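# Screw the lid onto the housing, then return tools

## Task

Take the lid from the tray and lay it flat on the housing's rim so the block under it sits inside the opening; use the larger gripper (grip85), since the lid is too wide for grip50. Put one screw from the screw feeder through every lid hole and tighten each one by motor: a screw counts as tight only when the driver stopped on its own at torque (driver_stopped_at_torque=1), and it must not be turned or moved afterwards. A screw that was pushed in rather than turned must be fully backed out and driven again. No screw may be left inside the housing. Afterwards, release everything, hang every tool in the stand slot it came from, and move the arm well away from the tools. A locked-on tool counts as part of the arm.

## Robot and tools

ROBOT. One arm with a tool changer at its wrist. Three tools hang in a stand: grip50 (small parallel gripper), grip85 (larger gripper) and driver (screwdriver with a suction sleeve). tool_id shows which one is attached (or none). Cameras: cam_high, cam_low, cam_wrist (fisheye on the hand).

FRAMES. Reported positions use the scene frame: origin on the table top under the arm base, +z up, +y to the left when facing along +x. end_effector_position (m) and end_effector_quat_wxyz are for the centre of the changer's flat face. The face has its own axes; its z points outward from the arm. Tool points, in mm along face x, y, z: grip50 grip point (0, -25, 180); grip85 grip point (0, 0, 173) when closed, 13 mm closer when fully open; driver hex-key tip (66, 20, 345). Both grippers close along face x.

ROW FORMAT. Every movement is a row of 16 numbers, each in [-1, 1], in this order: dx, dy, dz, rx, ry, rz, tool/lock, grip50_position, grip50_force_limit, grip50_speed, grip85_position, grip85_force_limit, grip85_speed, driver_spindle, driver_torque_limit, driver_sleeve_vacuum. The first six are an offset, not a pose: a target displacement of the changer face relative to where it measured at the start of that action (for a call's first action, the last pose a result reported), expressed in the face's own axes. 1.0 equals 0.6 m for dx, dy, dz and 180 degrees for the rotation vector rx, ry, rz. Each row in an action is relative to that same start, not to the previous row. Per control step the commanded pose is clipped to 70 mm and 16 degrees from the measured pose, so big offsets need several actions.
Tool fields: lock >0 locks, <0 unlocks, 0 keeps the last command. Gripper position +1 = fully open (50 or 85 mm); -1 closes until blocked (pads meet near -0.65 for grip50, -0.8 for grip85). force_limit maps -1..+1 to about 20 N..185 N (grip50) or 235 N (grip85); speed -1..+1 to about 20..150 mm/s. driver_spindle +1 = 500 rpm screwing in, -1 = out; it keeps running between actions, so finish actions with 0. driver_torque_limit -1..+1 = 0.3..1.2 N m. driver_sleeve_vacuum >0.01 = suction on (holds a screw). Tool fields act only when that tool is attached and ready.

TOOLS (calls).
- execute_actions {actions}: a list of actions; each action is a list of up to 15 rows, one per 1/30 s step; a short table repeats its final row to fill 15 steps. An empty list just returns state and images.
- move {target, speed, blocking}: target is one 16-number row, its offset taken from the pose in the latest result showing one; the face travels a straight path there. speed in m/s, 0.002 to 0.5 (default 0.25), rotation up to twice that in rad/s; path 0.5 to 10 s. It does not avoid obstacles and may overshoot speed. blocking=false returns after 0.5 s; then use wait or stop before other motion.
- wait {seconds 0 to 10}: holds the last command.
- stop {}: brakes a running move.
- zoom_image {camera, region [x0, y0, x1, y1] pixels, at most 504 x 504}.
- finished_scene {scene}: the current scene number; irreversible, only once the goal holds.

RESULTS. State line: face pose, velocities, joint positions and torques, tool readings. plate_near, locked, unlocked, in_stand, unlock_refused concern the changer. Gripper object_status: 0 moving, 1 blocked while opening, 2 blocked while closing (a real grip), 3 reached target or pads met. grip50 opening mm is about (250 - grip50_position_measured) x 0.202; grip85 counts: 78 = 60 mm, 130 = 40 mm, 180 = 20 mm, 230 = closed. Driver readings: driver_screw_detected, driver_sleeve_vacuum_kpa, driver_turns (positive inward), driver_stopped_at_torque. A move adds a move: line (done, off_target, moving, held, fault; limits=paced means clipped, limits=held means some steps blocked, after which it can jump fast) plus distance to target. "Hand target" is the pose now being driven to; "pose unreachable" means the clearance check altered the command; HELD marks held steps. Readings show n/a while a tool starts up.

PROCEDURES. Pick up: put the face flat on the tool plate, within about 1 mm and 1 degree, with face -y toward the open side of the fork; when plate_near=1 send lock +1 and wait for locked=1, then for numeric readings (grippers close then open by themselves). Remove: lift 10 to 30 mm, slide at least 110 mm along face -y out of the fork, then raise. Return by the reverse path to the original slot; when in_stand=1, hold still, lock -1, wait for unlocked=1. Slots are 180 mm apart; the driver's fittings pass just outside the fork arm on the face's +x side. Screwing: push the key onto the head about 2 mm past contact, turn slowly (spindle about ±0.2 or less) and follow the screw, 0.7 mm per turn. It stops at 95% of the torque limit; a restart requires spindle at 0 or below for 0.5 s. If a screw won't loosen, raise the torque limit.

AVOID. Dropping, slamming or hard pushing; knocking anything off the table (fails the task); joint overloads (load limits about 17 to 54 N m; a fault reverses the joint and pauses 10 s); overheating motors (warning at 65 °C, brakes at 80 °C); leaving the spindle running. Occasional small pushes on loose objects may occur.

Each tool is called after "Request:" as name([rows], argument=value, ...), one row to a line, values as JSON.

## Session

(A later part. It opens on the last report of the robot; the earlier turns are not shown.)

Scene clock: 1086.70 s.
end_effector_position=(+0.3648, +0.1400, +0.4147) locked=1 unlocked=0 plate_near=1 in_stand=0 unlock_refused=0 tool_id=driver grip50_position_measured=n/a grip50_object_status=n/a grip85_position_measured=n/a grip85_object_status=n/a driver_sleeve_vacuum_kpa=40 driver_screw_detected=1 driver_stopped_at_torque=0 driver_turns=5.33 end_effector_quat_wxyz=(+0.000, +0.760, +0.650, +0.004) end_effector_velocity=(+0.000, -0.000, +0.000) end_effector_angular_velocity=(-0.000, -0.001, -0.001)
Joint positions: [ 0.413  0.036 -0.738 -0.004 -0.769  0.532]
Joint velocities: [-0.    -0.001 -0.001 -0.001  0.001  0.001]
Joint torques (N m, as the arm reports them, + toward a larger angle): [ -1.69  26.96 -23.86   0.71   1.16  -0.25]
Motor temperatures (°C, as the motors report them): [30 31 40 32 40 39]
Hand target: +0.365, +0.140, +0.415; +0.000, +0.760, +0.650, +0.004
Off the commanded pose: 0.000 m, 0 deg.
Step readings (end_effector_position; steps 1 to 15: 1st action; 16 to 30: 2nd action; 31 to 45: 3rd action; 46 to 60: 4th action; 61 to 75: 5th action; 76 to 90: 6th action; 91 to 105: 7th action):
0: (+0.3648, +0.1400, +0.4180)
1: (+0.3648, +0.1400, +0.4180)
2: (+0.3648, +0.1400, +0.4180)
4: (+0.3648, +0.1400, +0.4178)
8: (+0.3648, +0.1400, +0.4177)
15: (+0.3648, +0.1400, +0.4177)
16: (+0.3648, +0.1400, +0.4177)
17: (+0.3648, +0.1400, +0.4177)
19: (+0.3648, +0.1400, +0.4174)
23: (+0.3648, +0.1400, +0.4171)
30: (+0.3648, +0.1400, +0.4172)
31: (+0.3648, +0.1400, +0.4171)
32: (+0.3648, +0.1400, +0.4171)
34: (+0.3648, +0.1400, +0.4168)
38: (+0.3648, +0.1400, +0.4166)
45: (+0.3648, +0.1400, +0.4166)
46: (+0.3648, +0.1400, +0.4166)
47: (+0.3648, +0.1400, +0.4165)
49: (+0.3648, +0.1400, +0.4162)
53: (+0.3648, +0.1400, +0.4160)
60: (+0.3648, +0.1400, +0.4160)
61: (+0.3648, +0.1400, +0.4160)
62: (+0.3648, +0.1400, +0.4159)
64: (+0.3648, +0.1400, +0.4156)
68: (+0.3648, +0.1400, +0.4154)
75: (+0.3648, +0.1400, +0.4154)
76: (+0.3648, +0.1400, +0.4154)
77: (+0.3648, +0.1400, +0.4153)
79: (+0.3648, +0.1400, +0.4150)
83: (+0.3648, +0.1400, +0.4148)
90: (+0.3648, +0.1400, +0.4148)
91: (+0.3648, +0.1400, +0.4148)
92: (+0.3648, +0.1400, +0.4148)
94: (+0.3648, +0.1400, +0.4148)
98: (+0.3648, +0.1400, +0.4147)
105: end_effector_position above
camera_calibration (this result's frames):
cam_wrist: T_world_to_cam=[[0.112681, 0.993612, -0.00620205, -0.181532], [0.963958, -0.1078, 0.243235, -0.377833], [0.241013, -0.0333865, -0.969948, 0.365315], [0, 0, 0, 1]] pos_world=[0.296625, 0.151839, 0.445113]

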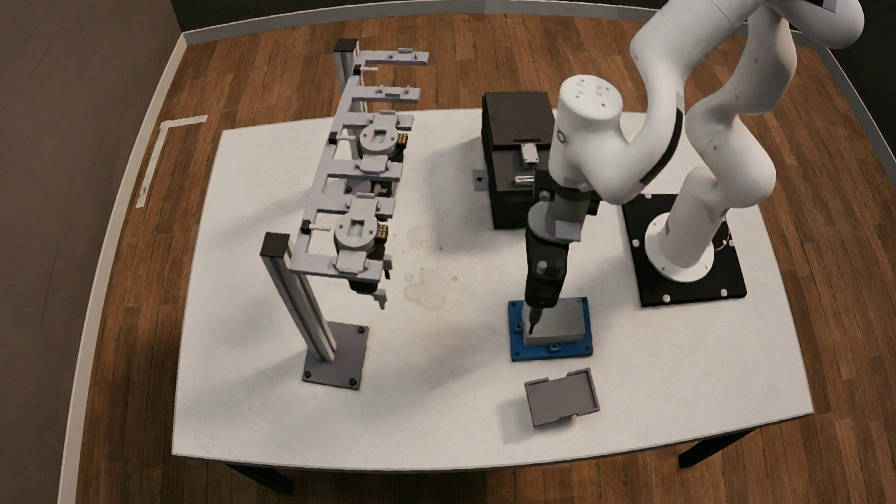

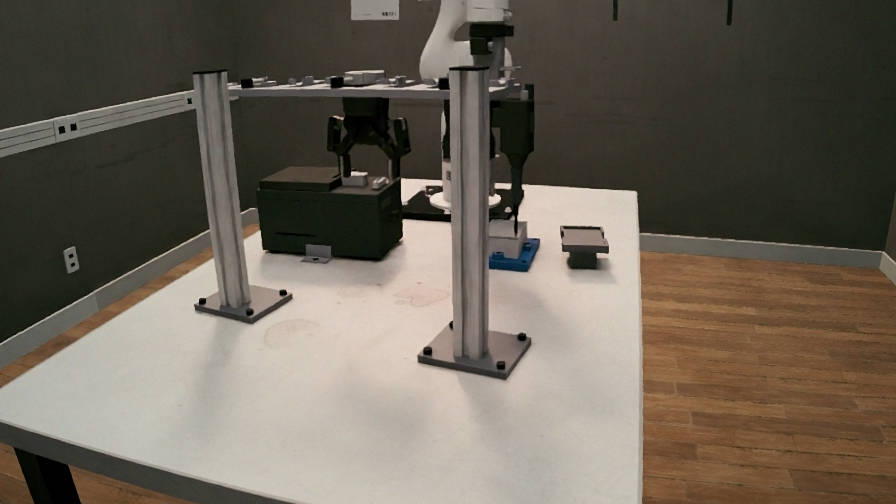

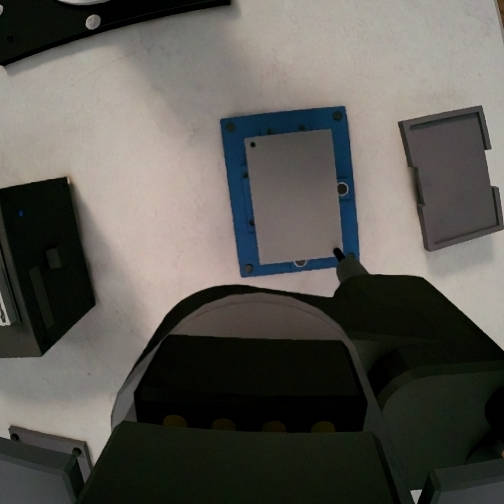

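Request:
execute_actions([
  [[0,0,0.0007,0,0,0,0,0,0,0,0,0,0,0.2,0,1]],
  [[0,0,0.001,0,0,0,0,0,0,0,0,0,0,0.2,0,1]],
  [[0,0,0.001,0,0,0,0,0,0,0,0,0,0,0.2,0,1]],
  [[0,0,0.001,0,0,0,0,0,0,0,0,0,0,0.2,0,1]],
  [[0,0,0.001,0,0,0,0,0,0,0,0,0,0,0.2,0,1]],
  [[0,0,0.0003,0,0,0,0,0,0,0,0,0,0,0,0,1]],
])

Request:
zoom_image(camera="cam_low", region=[495, 205, 535, 245])

Scene clock: 1101.40 s.
end_effector_position=(+0.3648, +0.1400, +0.4117) locked=1 unlocked=0 plate_near=1 in_stand=0 unlock_refused=0 tool_id=driver grip50_position_measured=n/a grip50_object_status=n/a grip85_position_measured=n/a grip85_object_status=n/a driver_sleeve_vacuum_kpa=40 driver_screw_detected=1 driver_stopped_at_torque=0 driver_turns=9.44 end_effector_quat_wxyz=(+0.000, +0.760, +0.650, +0.004) end_effector_velocity=(+0.000, -0.000, +0.000) end_effector_angular_velocity=(+0.000, -0.001, -0.001)
Joint positions: [ 0.413  0.032 -0.734 -0.004 -0.761  0.532]
Joint velocities: [-0.001  0.    -0.    -0.     0.     0.   ]
Joint torques (N m, as the arm reports them, + toward a larger angle): [ -1.43  26.64 -24.4    0.44   1.09  -0.28]
Motor temperatures (°C, as the motors report them): [30 31 40 32 40 39]
Hand target: +0.365, +0.140, +0.412; +0.000, +0.760, +0.650, +0.004
Off the commanded pose: 0.000 m, 0 deg.
Step readings (end_effector_position; steps 1 to 15: 1st action; 16 to 30: 2nd action; 31 to 45: 3rd action; 46 to 60: 4th action; 61 to 75: 5th action; 76 to 90: 6th action):
0: (+0.3648, +0.1400, +0.4146)
1: (+0.3648, +0.1400, +0.4146)
2: (+0.3648, +0.1400, +0.4146)
4: (+0.3648, +0.1400, +0.4144)
8: (+0.3648, +0.1400, +0.4142)
15: (+0.3648, +0.1400, +0.4142)
16: (+0.3648, +0.1400, +0.4142)
17: (+0.3648, +0.1400, +0.4142)
19: (+0.3648, +0.1400, +0.4138)
23: (+0.3648, +0.1400, +0.4137)
30: (+0.3648, +0.1400, +0.4136)
31: (+0.3648, +0.1400, +0.4136)
32: (+0.3648, +0.1400, +0.4135)
34: (+0.3648, +0.1400, +0.4132)
38: (+0.3648, +0.1400, +0.4131)
45: (+0.3648, +0.1400, +0.4130)
46: (+0.3648, +0.1400, +0.4130)
47: (+0.3648, +0.1400, +0.4129)
49: (+0.3648, +0.1400, +0.4126)
53: (+0.3648, +0.1400, +0.4124)
60: (+0.3648, +0.1400, +0.4124)
61: (+0.3648, +0.1400, +0.4124)
62: (+0.3648, +0.1400, +0.4123)
64: (+0.3648, +0.1400, +0.4120)
68: (+0.3648, +0.1400, +0.4118)
75: (+0.3648, +0.1400, +0.4118)
76: (+0.3648, +0.1400, +0.4118)
77: (+0.3648, +0.1400, +0.4118)
79: (+0.3648, +0.1400, +0.4117)
83: (+0.3648, +0.1400, +0.4117)
90: end_effector_position above
camera_calibration (this result's frames):
cam_wrist: T_world_to_cam=[[0.112673, 0.993613, -0.00621428, -0.181559], [0.963974, -0.107791, 0.243178, -0.377084], [0.240955, -0.0333899, -0.969962, 0.362424], [0, 0, 0, 1]] pos_world=[0.296628, 0.151854, 0.442108]

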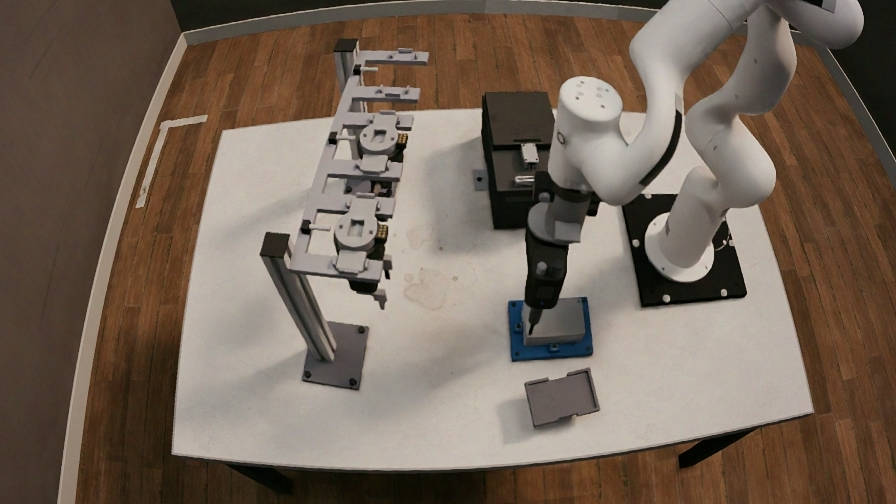

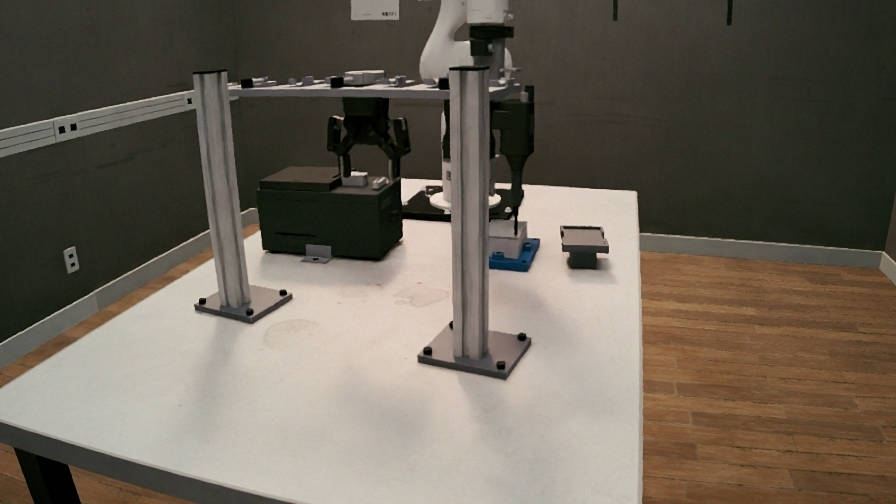

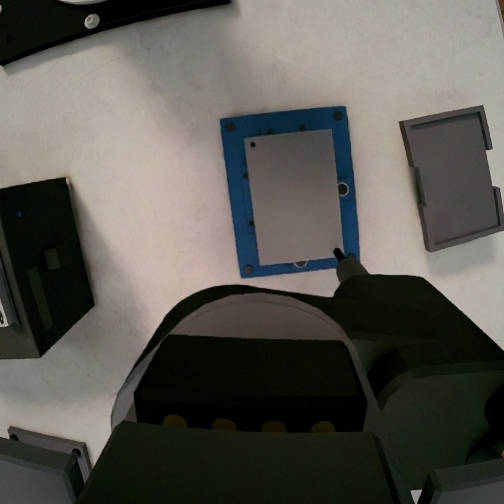

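Region (495, 205, 535, 245) of cam_low's 896x504 image, scaled by 12.600, with more detail than that image has.

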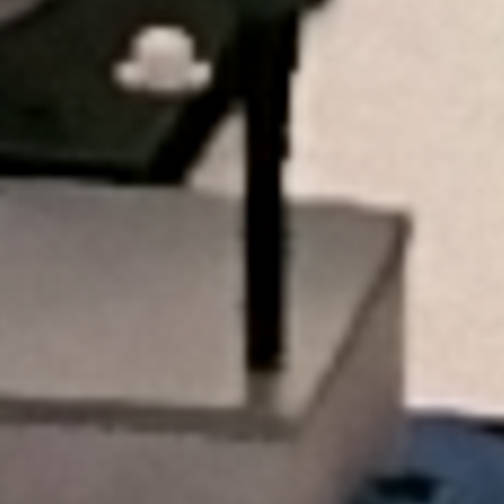

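Request:
execute_actions([
  [[0,0,0.0007,0,0,0,0,0,0,0,0,0,0,0.2,0,1]],
  [[0,0,0.001,0,0,0,0,0,0,0,0,0,0,0.2,0,1]],
  [[0,0,0.001,0,0,0,0,0,0,0,0,0,0,0.2,0,1]],
  [[0,0,0.0,0,0,0,0,0,0,0,0,0,0,0,0,1]],
])

Request:
zoom_image(camera="cam_low", region=[495, 205, 535, 245])

Scene clock: 1112.83 s.
end_effector_position=(+0.3648, +0.1400, +0.4100) locked=1 unlocked=0 plate_near=1 in_stand=0 unlock_refused=0 tool_id=driver grip50_position_measured=n/a grip50_object_status=n/a grip85_position_measured=n/a grip85_object_status=n/a driver_sleeve_vacuum_kpa=40 driver_screw_detected=1 driver_stopped_at_torque=1 driver_turns=11.64 end_effector_quat_wxyz=(+0.000, +0.760, +0.650, +0.004) end_effector_velocity=(+0.000, +0.000, -0.000) end_effector_angular_velocity=(+0.001, +0.000, -0.001)
Joint positions: [ 0.413  0.03  -0.733 -0.004 -0.757  0.532]
Joint velocities: [-0.    -0.001 -0.001  0.001  0.     0.   ]
Joint torques (N m, as the arm reports them, + toward a larger angle): [ -0.32  27.18 -24.21   0.26   0.96  -0.26]
Motor temperatures (°C, as the motors report them): [30 31 40 32 40 39]
Hand target: +0.365, +0.140, +0.410; +0.000, +0.760, +0.650, +0.004
Off the commanded pose: 0.000 m, 0 deg.
Step readings (end_effector_position; steps 1 to 15: 1st action; 16 to 30: 2nd action; 31 to 45: 3rd action; 46 to 60: 4th action):
0: (+0.3648, +0.1400, +0.4116)
1: (+0.3648, +0.1400, +0.4116)
2: (+0.3648, +0.1400, +0.4116)
4: (+0.3648, +0.1400, +0.4114)
8: (+0.3648, +0.1400, +0.4112)
15: (+0.3648, +0.1400, +0.4112)
16: (+0.3648, +0.1400, +0.4112)
17: (+0.3648, +0.1400, +0.4111)
19: (+0.3648, +0.1400, +0.4108)
23: (+0.3648, +0.1400, +0.4106)
30: (+0.3648, +0.1400, +0.4106)
31: (+0.3648, +0.1400, +0.4106)
32: (+0.3648, +0.1400, +0.4105)
34: (+0.3648, +0.1400, +0.4102)
38: (+0.3648, +0.1400, +0.4100)
45: (+0.3648, +0.1400, +0.4100)
46: (+0.3648, +0.1400, +0.4100)
47: (+0.3648, +0.1400, +0.4100)
49: (+0.3648, +0.1400, +0.4100)
53: (+0.3648, +0.1400, +0.4100)
60: end_effector_position above
camera_calibration (this result's frames):
cam_wrist: T_world_to_cam=[[0.112717, 0.993608, -0.00619964, -0.181603], [0.963968, -0.107837, 0.243182, -0.37669], [0.240959, -0.033387, -0.969961, 0.360851], [0, 0, 0, 1]] pos_world=[0.296637, 0.151869, 0.440489]

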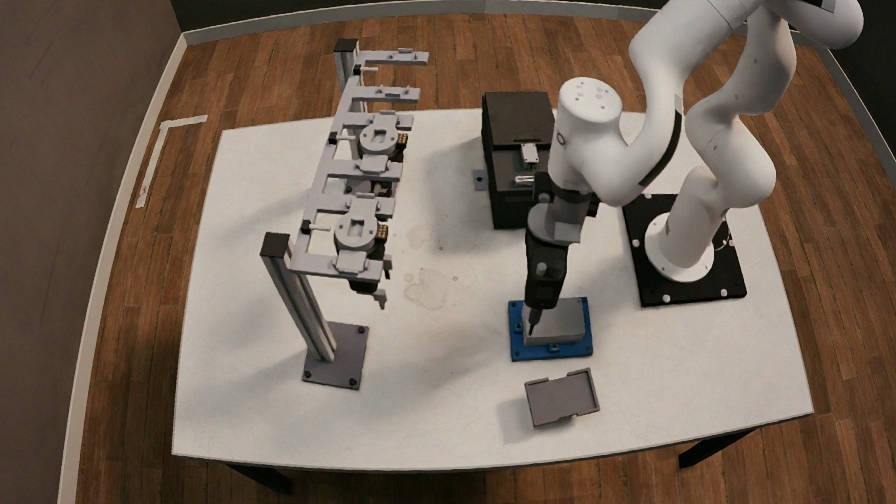

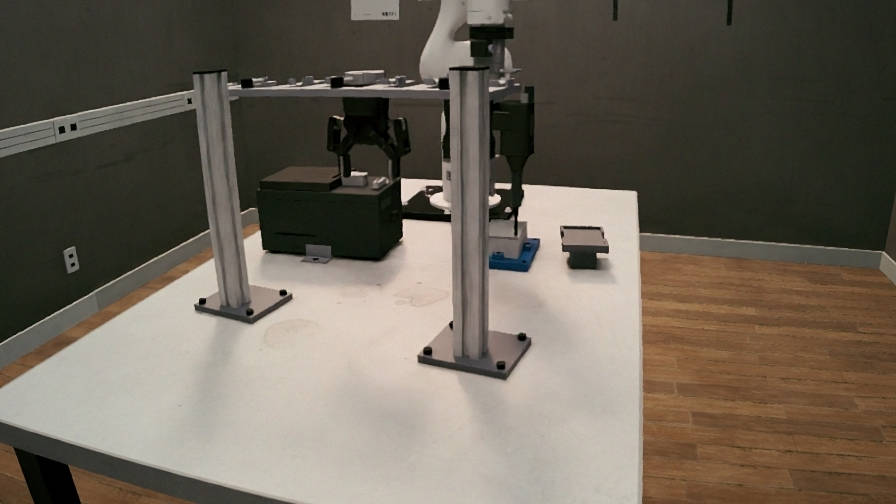

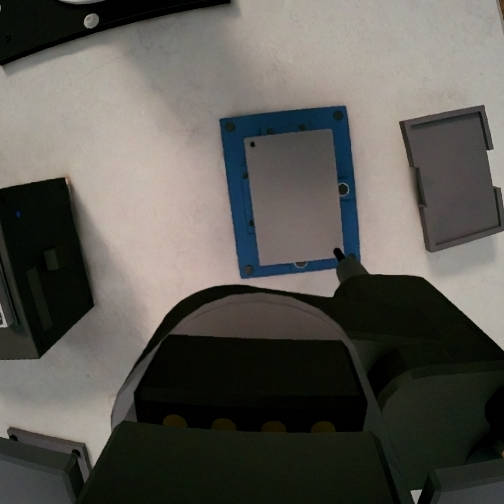

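Region (495, 205, 535, 245) of cam_low's 896x504 image, scaled by 12.600, with more detail than that image has.

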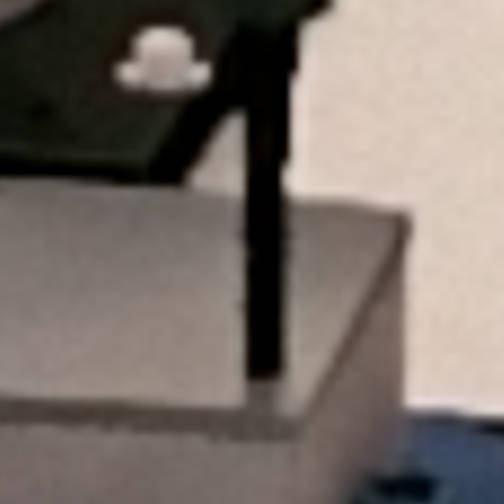

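Request:
execute_actions([
  [[0,0,0,0,0,0,0,0,0,0,0,0,0,0,0,-1]],
  [[0,0,-0.03,0,0,0,0,0,0,0,0,0,0,0,0,-1]],
])

Request:
zoom_image(camera="cam_low", region=[490, 195, 540, 245])

Scene clock: 1123.17 s.
end_effector_position=(+0.3646, +0.1399, +0.4278) locked=1 unlocked=0 plate_near=1 in_stand=0 unlock_refused=0 tool_id=driver grip50_position_measured=n/a grip50_object_status=n/a grip85_position_measured=n/a grip85_object_status=n/a driver_sleeve_vacuum_kpa=0 driver_screw_detected=0 driver_stopped_at_torque=1 driver_turns=11.64 end_effector_quat_wxyz=(+0.000, +0.760, +0.650, +0.004) end_effector_velocity=(+0.001, +0.000, +0.001) end_effector_angular_velocity=(+0.001, -0.004, +0.000)
Joint positions: [ 0.413  0.052 -0.755 -0.004 -0.802  0.532]
Joint velocities: [-0.     0.001 -0.002 -0.001  0.001 -0.   ]
Joint torques (N m, as the arm reports them, + toward a larger angle): [ -1.79  28.35 -24.89   0.64   0.83  -0.25]
Motor temperatures (°C, as the motors report them): [30 31 40 32 40 39]
Hand target: +0.365, +0.140, +0.428; +0.000, +0.760, +0.650, +0.004
Off the commanded pose: 0.000 m, 0 deg.
Step readings (end_effector_position; steps 1 to 15: 1st action; 16 to 30: 2nd action):
0: (+0.3648, +0.1400, +0.4100)
1: (+0.3648, +0.1400, +0.4100)
2: (+0.3648, +0.1400, +0.4100)
4: (+0.3648, +0.1400, +0.4100)
8: (+0.3648, +0.1400, +0.4100)
15: (+0.3648, +0.1400, +0.4100)
16: (+0.3648, +0.1400, +0.4101)
17: (+0.3648, +0.1400, +0.4111)
19: (+0.3645, +0.1399, +0.4196)
23: (+0.3651, +0.1401, +0.4278)
30: end_effector_position above
camera_calibration (this result's frames):
cam_wrist: T_world_to_cam=[[0.112644, 0.993615, -0.00640307, -0.181263], [0.964098, -0.107733, 0.24271, -0.380685], [0.24047, -0.0335129, -0.970078, 0.378403], [0, 0, 0, 1]] pos_world=[0.296441, 0.151775, 0.458315]

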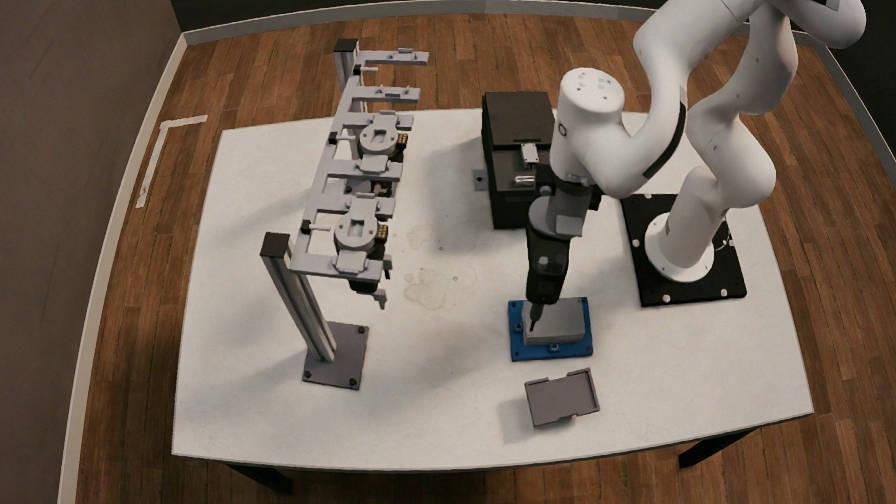

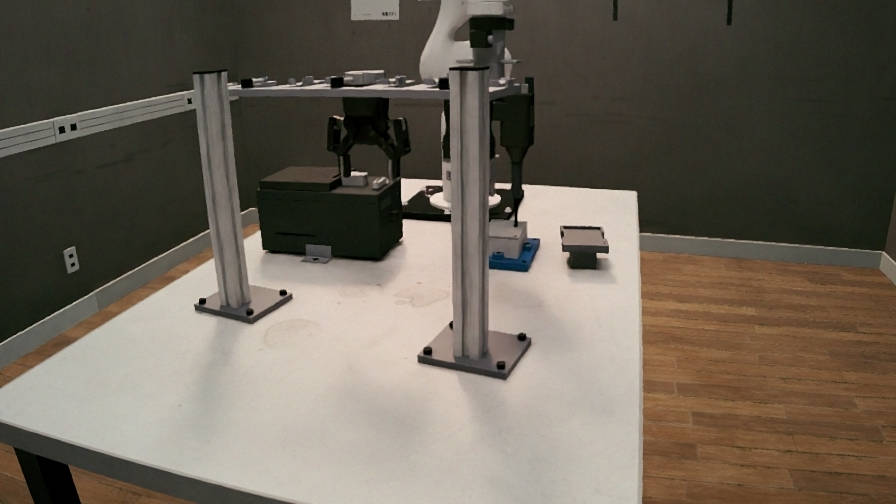

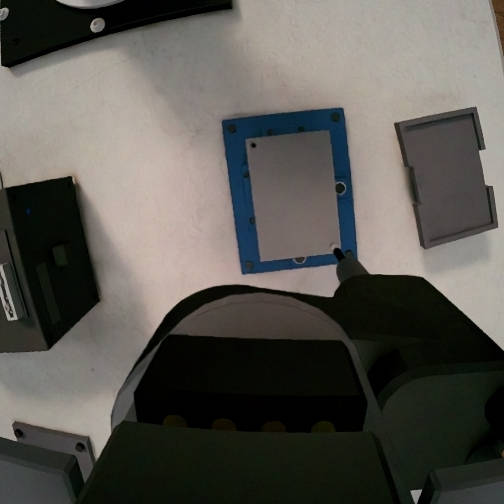

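Region (490, 195, 540, 245) of cam_low's 896x504 image, scaled by 10.080, with more detail than that image has.

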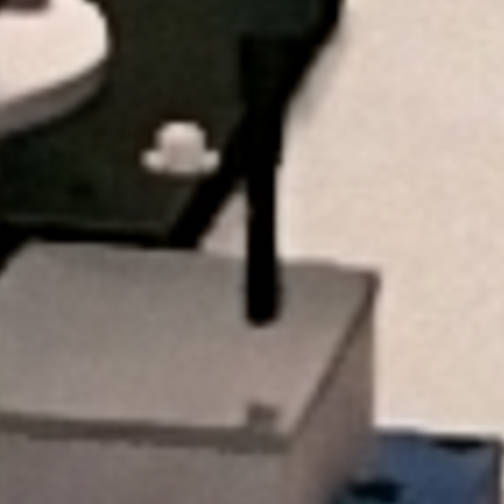

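Request:
move(target=[-0.497,0.0267,-0.178,0,0,0,0,0,0,0,0,0,0,0,0,-1], speed=0.25)

Request:
zoom_image(camera="cam_wrist", region=[300, 210, 370, 280])

Request:
zoom_image(camera="cam_high", region=[500, 150, 560, 210])

Scene clock: 1142.80 s.
end_effector_position=(+0.3333, -0.1572, +0.5333) locked=1 unlocked=0 plate_near=1 in_stand=0 unlock_refused=0 tool_id=driver grip50_position_measured=n/a grip50_object_status=n/a grip85_position_measured=n/a grip85_object_status=n/a driver_sleeve_vacuum_kpa=0 driver_screw_detected=0 driver_stopped_at_torque=1 driver_turns=11.64 end_effector_quat_wxyz=(+0.001, +0.760, +0.650, +0.004) end_effector_velocity=(+0.001, -0.002, +0.002) end_effector_angular_velocity=(-0.002, -0.006, +0.000)
Joint positions: [-0.393  0.205 -0.868  0.001 -1.067 -0.279]
Joint velocities: [-0.004 -0.    -0.004  0.001  0.003 -0.005]
Joint torques (N m, as the arm reports them, + toward a larger angle): [ -2.11  21.45 -26.05   1.     0.2   -0.26]
Motor temperatures (°C, as the motors report them): [30 31 40 32 40 39]
Hand target: +0.333, -0.158, +0.533; +0.001, +0.760, +0.650, +0.004
Off the commanded pose: 0.001 m, 0 deg.
move: done
camera_calibration (this result's frames):
cam_wrist: T_world_to_cam=[[0.111999, 0.993684, -0.00694034, 0.118684], [0.964038, -0.106958, 0.243293, -0.408262], [0.241014, -0.0339394, -0.969928, 0.477959], [0, 0, 0, 1]] pos_world=[0.265093, -0.14538, 0.563737]

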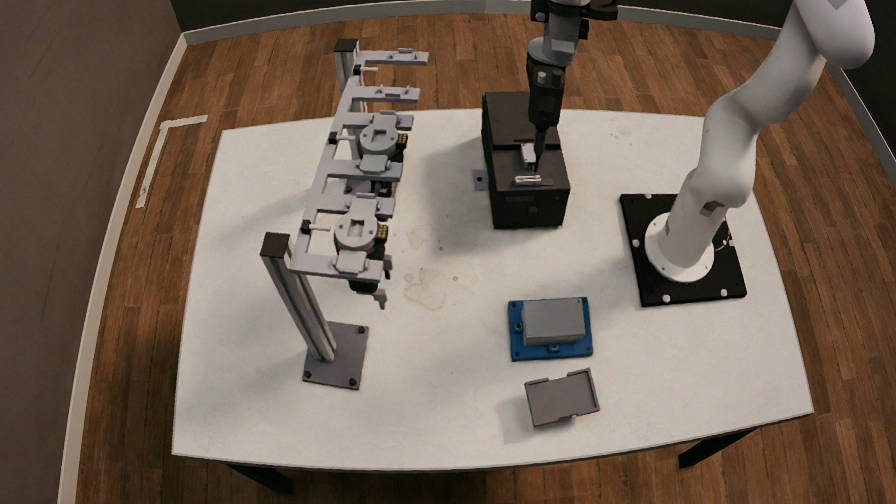

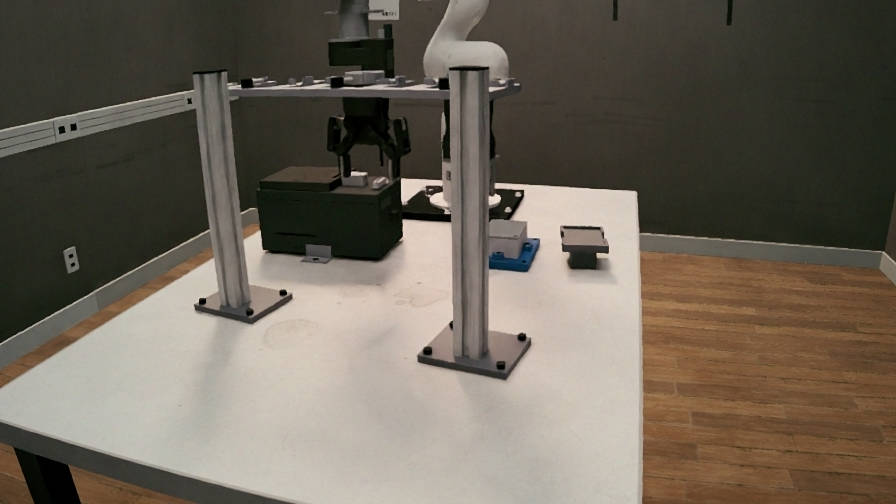

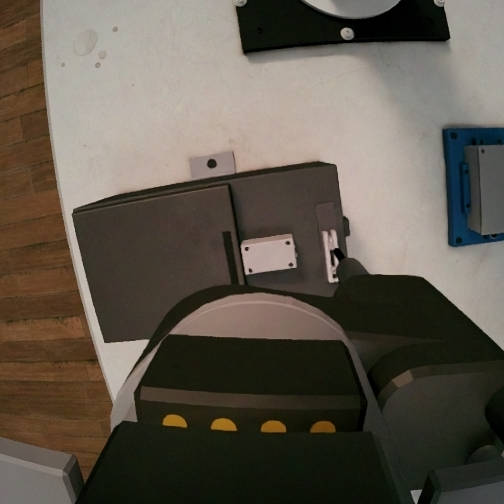

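Region (300, 210, 370, 280) of cam_wrist's 504x504 image, scaled by 7.200, with more detail than that image has.

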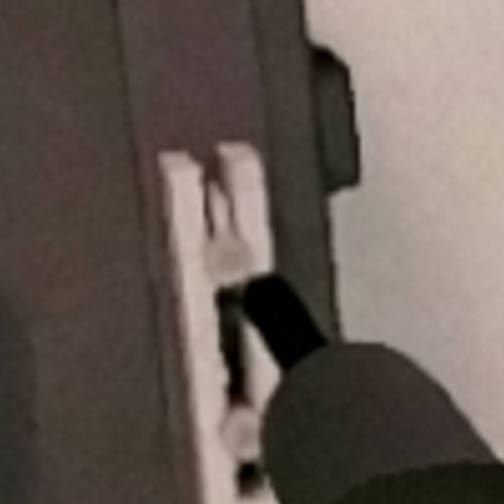

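Region (500, 150, 560, 210) of cam_high's 896x504 image, scaled by 8.400, with more detail than that image has.

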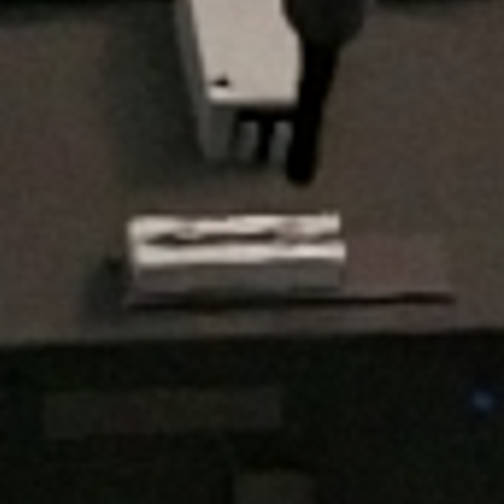

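Request:
execute_actions([
  [[0.0004,0.0023,0.028,0,0,0,0,0,0,0,0,0,0,0,0,-1]],
])

Request:
zoom_image(camera="cam_wrist", region=[310, 220, 360, 270])

Request:
zoom_image(camera="cam_high", region=[510, 160, 550, 200])

Scene clock: 1155.87 s.
end_effector_position=(+0.3348, -0.1572, +0.5166) locked=1 unlocked=0 plate_near=1 in_stand=0 unlock_refused=0 tool_id=driver grip50_position_measured=n/a grip50_object_status=n/a grip85_position_measured=n/a grip85_object_status=n/a driver_sleeve_vacuum_kpa=0 driver_screw_detected=0 driver_stopped_at_torque=1 driver_turns=11.64 end_effector_quat_wxyz=(+0.001, +0.760, +0.650, +0.004) end_effector_velocity=(-0.001, +0.000, -0.002) end_effector_angular_velocity=(+0.002, +0.004, -0.001)
Joint positions: [-0.392  0.193 -0.841  0.001 -1.028 -0.277]
Joint velocities: [-0.001 -0.001  0.002  0.    -0.001  0.   ]
Joint torques (N m, as the arm reports them, + toward a larger angle): [ -1.92  21.54 -26.65   1.45   0.17  -0.24]
Motor temperatures (°C, as the motors report them): [30 31 41 32 40 39]
Hand target: +0.335, -0.157, +0.516; +0.001, +0.760, +0.650, +0.004
Off the commanded pose: 0.000 m, 0 deg.
Step readings (end_effector_position):
0: (+0.3333, -0.1575, +0.5335)
1: (+0.3334, -0.1575, +0.5335)
2: (+0.3335, -0.1575, +0.5324)
4: (+0.3343, -0.1574, +0.5242)
8: (+0.3344, -0.1570, +0.5166)
15: end_effector_position above
camera_calibration (this result's frames):
cam_wrist: T_world_to_cam=[[0.112069, 0.993675, -0.00705231, 0.118376], [0.963971, -0.10699, 0.243544, -0.40578], [0.241249, -0.0340919, -0.969864, 0.461319], [0, 0, 0, 1]] pos_world=[0.266601, -0.145315, 0.547077]

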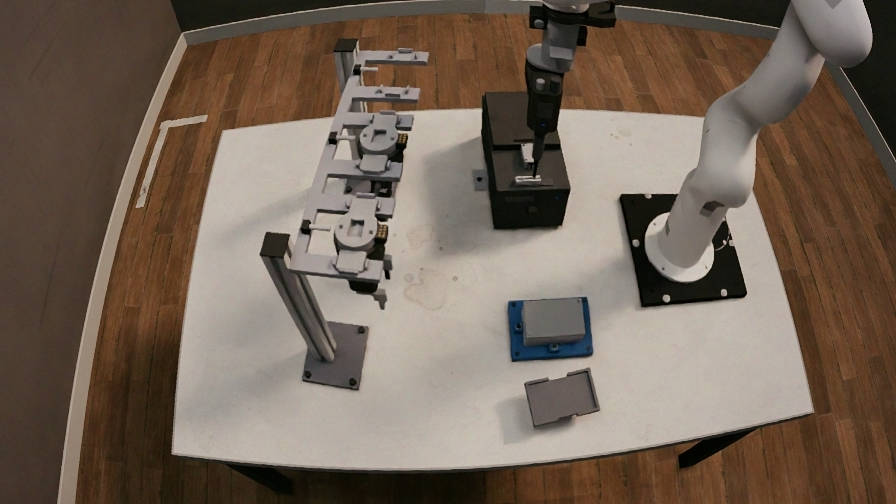

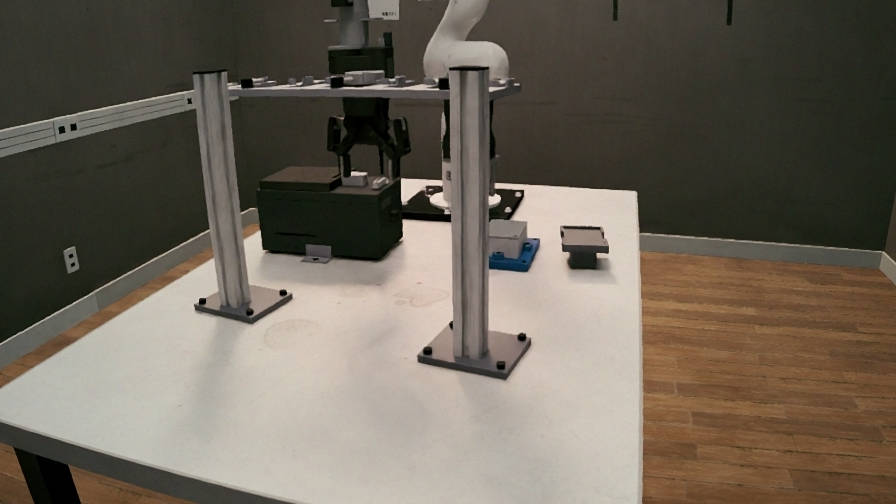

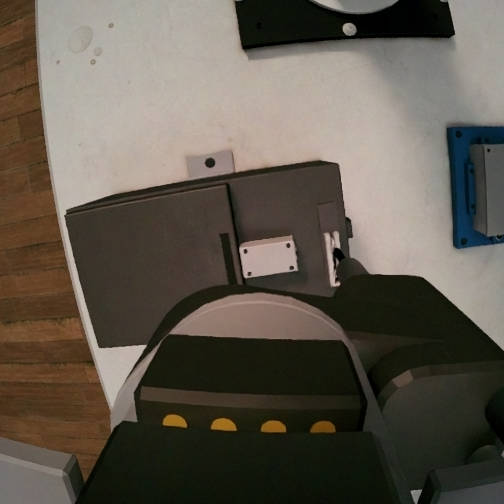

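Region (310, 220, 360, 270) of cam_wrist's 504x504 image, scaled by 10.080, with more detail than that image has.

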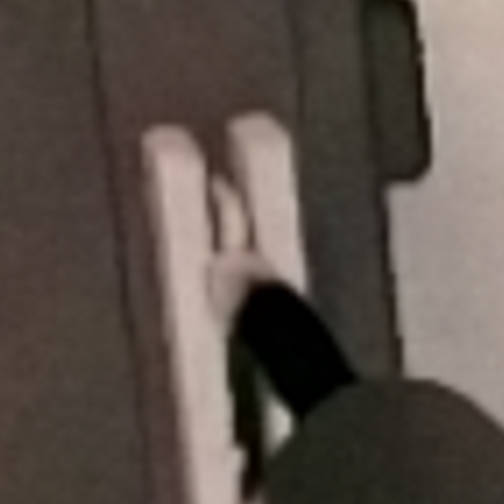

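Region (510, 160, 550, 200) of cam_high's 896x504 image, scaled by 12.600, with more detail than that image has.

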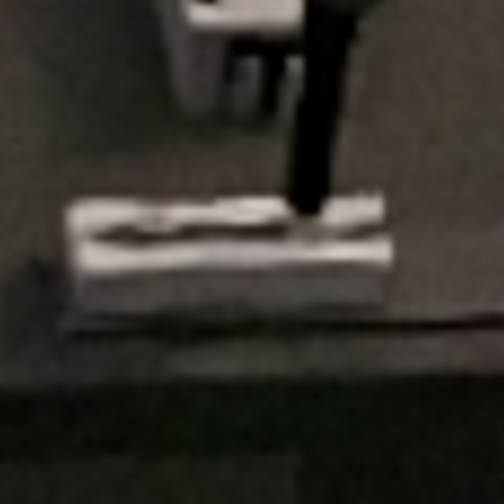

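Request:
execute_actions([
  [[0,0,0.007,0,0,0,0,0,0,0,0,0,0,0,0,1]],
  [[0,0,0.0055,0,0,0,0,0,0,0,0,0,0,0,0,1]],
  [[0,0,0,0,0,0,0,0,0,0,0,0,0,0.15,0,1],[0,0,0,0,0,0,0,0,0,0,0,0,0,0.15,0,1],[0,0,0,0,0,0,0,0,0,0,0,0,0,0.15,0,1],[0,0,0,0,0,0,0,0,0,0,0,0,0,0.15,0,1],[0,0,0,0,0,0,0,0,0,0,0,0,0,0.15,0,1],[0,0,0,0,0,0,0,0,0,0,0,0,0,0.15,0,1],[0,0,0,0,0,0,0,0,0,0,0,0,0,0.15,0,1],[0,0,0,0,0,0,0,0,0,0,0,0,0,0.15,0,1],[0,0,0,0,0,0,0,0,0,0,0,0,0,0.15,0,1],[0,0,0,0,0,0,0,0,0,0,0,0,0,0.15,0,1],[0,0,0,0,0,0,0,0,0,0,0,0,0,0,0,1]],
])

Scene clock: 1167.97 s.
end_effector_position=(+0.3349, -0.1572, +0.5093) locked=1 unlocked=0 plate_near=1 in_stand=0 unlock_refused=0 tool_id=driver grip50_position_measured=n/a grip50_object_status=n/a grip85_position_measured=n/a grip85_object_status=n/a driver_sleeve_vacuum_kpa=14 driver_screw_detected=0 driver_stopped_at_torque=0 driver_turns=12.03 end_effector_quat_wxyz=(+0.001, +0.760, +0.650, +0.004) end_effector_velocity=(-0.000, -0.000, +0.000) end_effector_angular_velocity=(-0.001, -0.000, -0.001)
Joint positions: [-0.392  0.189 -0.828  0.001 -1.01  -0.277]
Joint velocities: [-0.001  0.001  0.    -0.001 -0.     0.001]
Joint torques (N m, as the arm reports them, + toward a larger angle): [ -1.49  19.31 -23.9    0.58  -0.06  -0.32]
Motor temperatures (°C, as the motors report them): [30 30 41 32 40 39]
Hand target: +0.335, -0.157, +0.509; +0.001, +0.760, +0.650, +0.004
Off the commanded pose: 0.000 m, 0 deg.
Step readings (end_effector_position; steps 1 to 15: 1st action; 16 to 30: 2nd action; 31 to 45: 3rd action):
0: (+0.3348, -0.1571, +0.5165)
1: (+0.3348, -0.1571, +0.5165)
2: (+0.3348, -0.1572, +0.5160)
4: (+0.3349, -0.1572, +0.5140)
8: (+0.3349, -0.1571, +0.5128)
15: (+0.3349, -0.1571, +0.5126)
16: (+0.3349, -0.1571, +0.5125)
17: (+0.3349, -0.1572, +0.5122)
19: (+0.3349, -0.1572, +0.5105)
23: (+0.3349, -0.1572, +0.5094)
30: (+0.3349, -0.1572, +0.5093)
31: (+0.3349, -0.1571, +0.5093)
32: (+0.3349, -0.1571, +0.5093)
34: (+0.3349, -0.1571, +0.5093)
38: (+0.3349, -0.1572, +0.5094)
45: end_effector_position above
camera_calibration (this result's frames):
cam_wrist: T_world_to_cam=[[0.11213, 0.993668, -0.00719182, 0.118365], [0.963854, -0.106999, 0.244003, -0.404293], [0.241688, -0.0342918, -0.969748, 0.453963], [0, 0, 0, 1]] pos_world=[0.26669, -0.145307, 0.53973]

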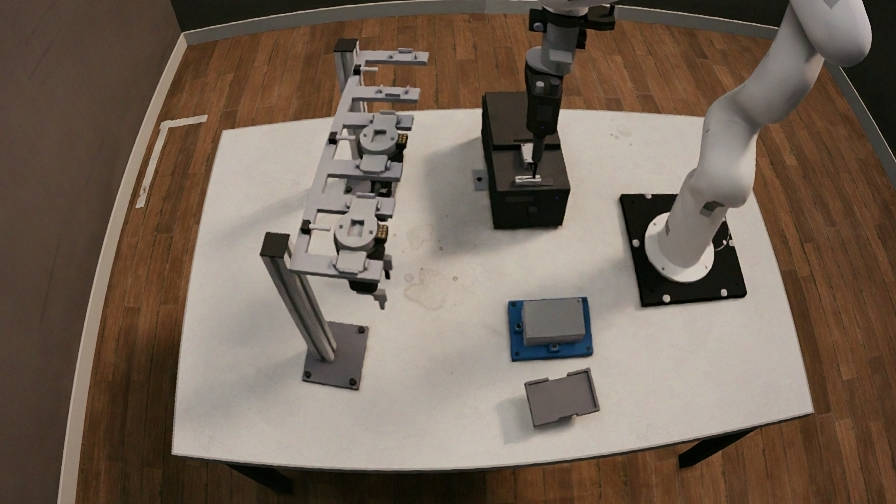

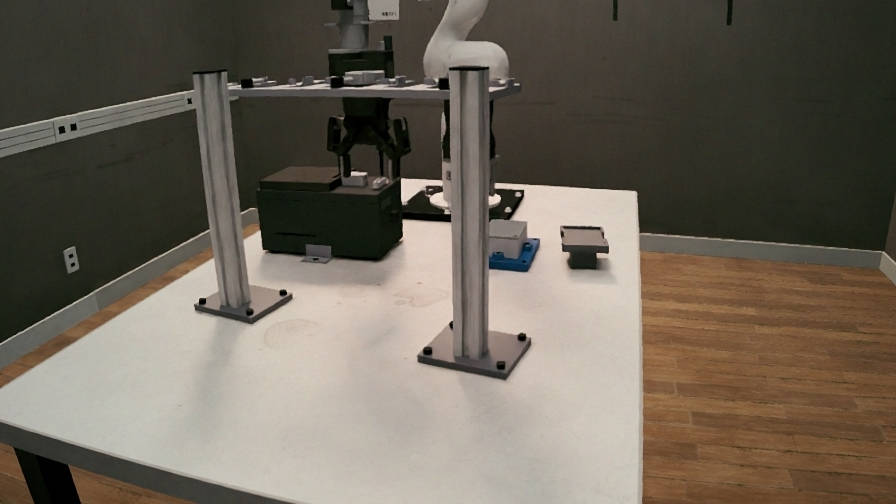

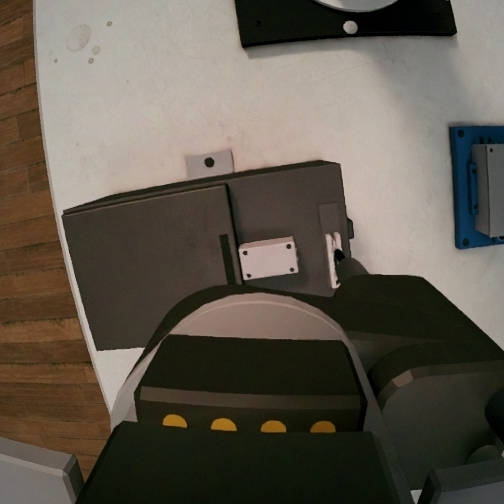

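Not engaged yet (14 kPa). Check the view.

Request:
zoom_image(camera="cam_wrist", region=[315, 230, 355, 270])

Request:
zoom_image(camera="cam_high", region=[515, 165, 550, 200])

Region (315, 230, 355, 270) of cam_wrist's 504x504 image, scaled by 12.600, with more detail than that image has.

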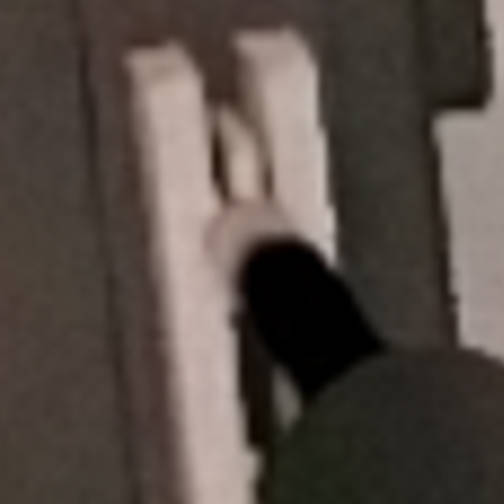

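Region (515, 165, 550, 200) of cam_high's 896x504 image, scaled by 14.400, with more detail than that image has.

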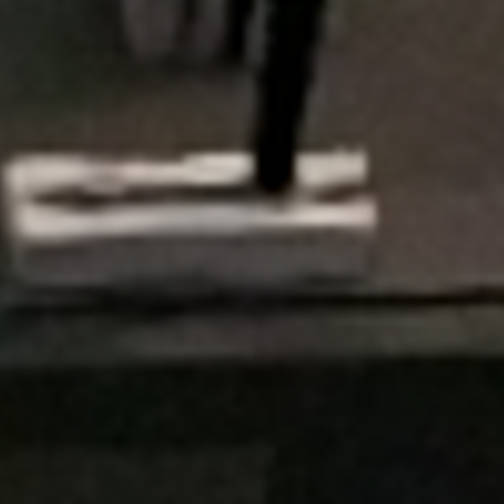

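Request:
execute_actions([
  [[0,0,-0.006,0,0,0,0,0,0,0,0,0,0,0,0,1]],
  [[-0.0008,-0.002,0,0,0,0,0,0,0,0,0,0,0,0,0,1]],
])

Request:
zoom_image(camera="cam_wrist", region=[315, 230, 355, 270])

Request:
zoom_image(camera="cam_high", region=[515, 165, 550, 200])

Scene clock: 1186.17 s.
end_effector_position=(+0.3336, -0.1574, +0.5129) locked=1 unlocked=0 plate_near=1 in_stand=0 unlock_refused=0 tool_id=driver grip50_position_measured=n/a grip50_object_status=n/a grip85_position_measured=n/a grip85_object_status=n/a driver_sleeve_vacuum_kpa=14 driver_screw_detected=0 driver_stopped_at_torque=0 driver_turns=12.03 end_effector_quat_wxyz=(+0.001, +0.760, +0.650, +0.004) end_effector_velocity=(-0.000, -0.000, -0.000) end_effector_angular_velocity=(+0.000, +0.000, -0.001)
Joint positions: [-0.394  0.194 -0.832  0.001 -1.019 -0.279]
Joint velocities: [-0.001  0.     0.001  0.     0.    -0.   ]
Joint torques (N m, as the arm reports them, + toward a larger angle): [ -1.66  20.33 -24.49   0.63  -0.02  -0.3 ]
Motor temperatures (°C, as the motors report them): [30 30 41 32 40 39]
Hand target: +0.334, -0.157, +0.513; +0.001, +0.760, +0.650, +0.004
Off the commanded pose: 0.000 m, 0 deg.
Step readings (end_effector_position; steps 1 to 15: 1st action; 16 to 30: 2nd action):
0: (+0.3349, -0.1572, +0.5093)
1: (+0.3349, -0.1572, +0.5093)
2: (+0.3349, -0.1571, +0.5097)
4: (+0.3348, -0.1571, +0.5115)
8: (+0.3348, -0.1571, +0.5127)
15: (+0.3349, -0.1571, +0.5129)
16: (+0.3349, -0.1571, +0.5129)
17: (+0.3347, -0.1572, +0.5129)
19: (+0.3341, -0.1574, +0.5129)
23: (+0.3337, -0.1574, +0.5129)
30: end_effector_position above
camera_calibration (this result's frames):
cam_wrist: T_world_to_cam=[[0.112101, 0.993671, -0.00712373, 0.118792], [0.963901, -0.106994, 0.243818, -0.403849], [0.241513, -0.0341988, -0.969795, 0.457779], [0, 0, 0, 1]] pos_world=[0.265395, -0.145594, 0.543264]

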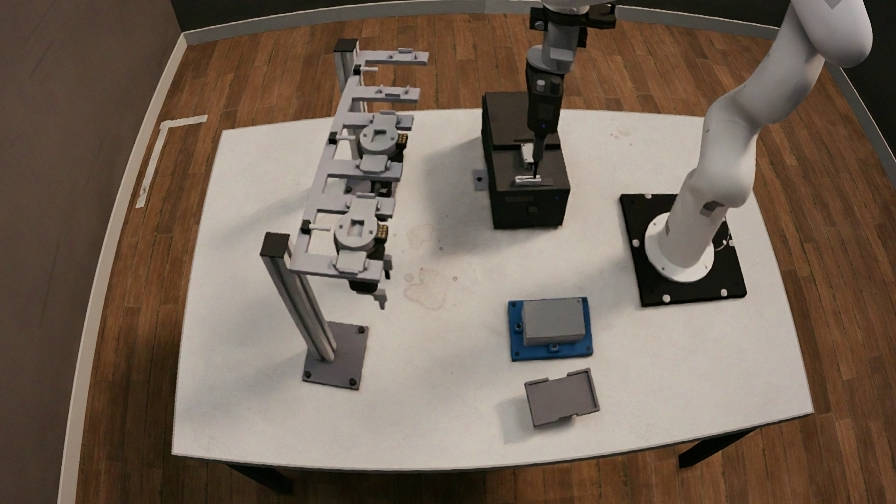

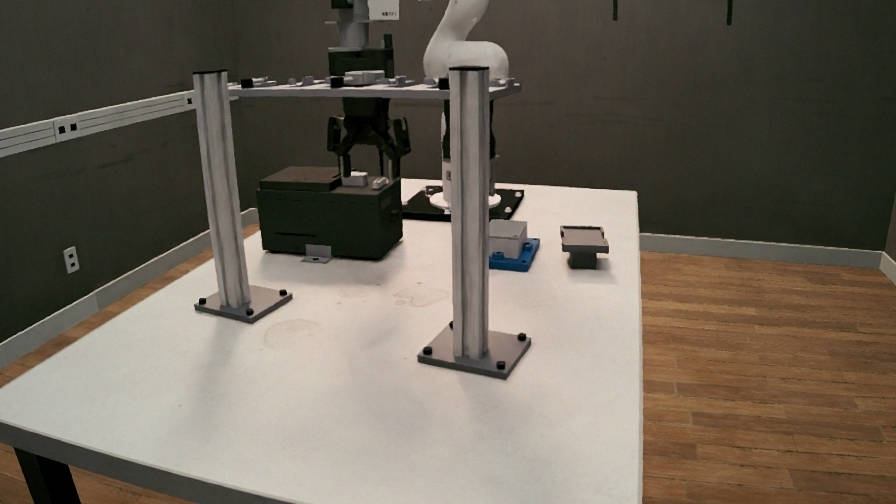

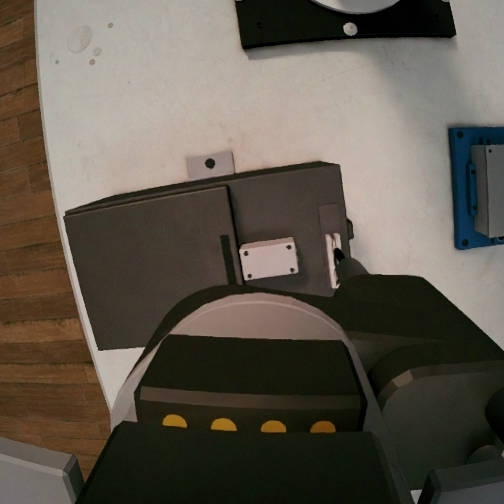

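Region (315, 230, 355, 270) of cam_wrist's 504x504 image, scaled by 12.600, with more detail than that image has.

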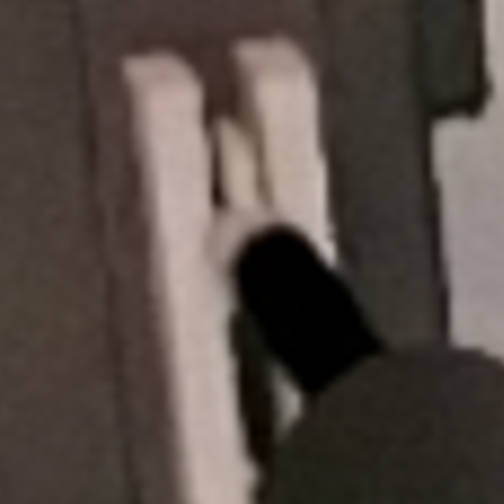

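Region (515, 165, 550, 200) of cam_high's 896x504 image, scaled by 14.400, with more detail than that image has.

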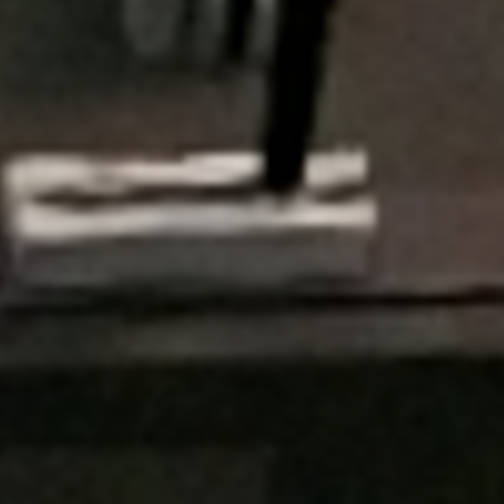

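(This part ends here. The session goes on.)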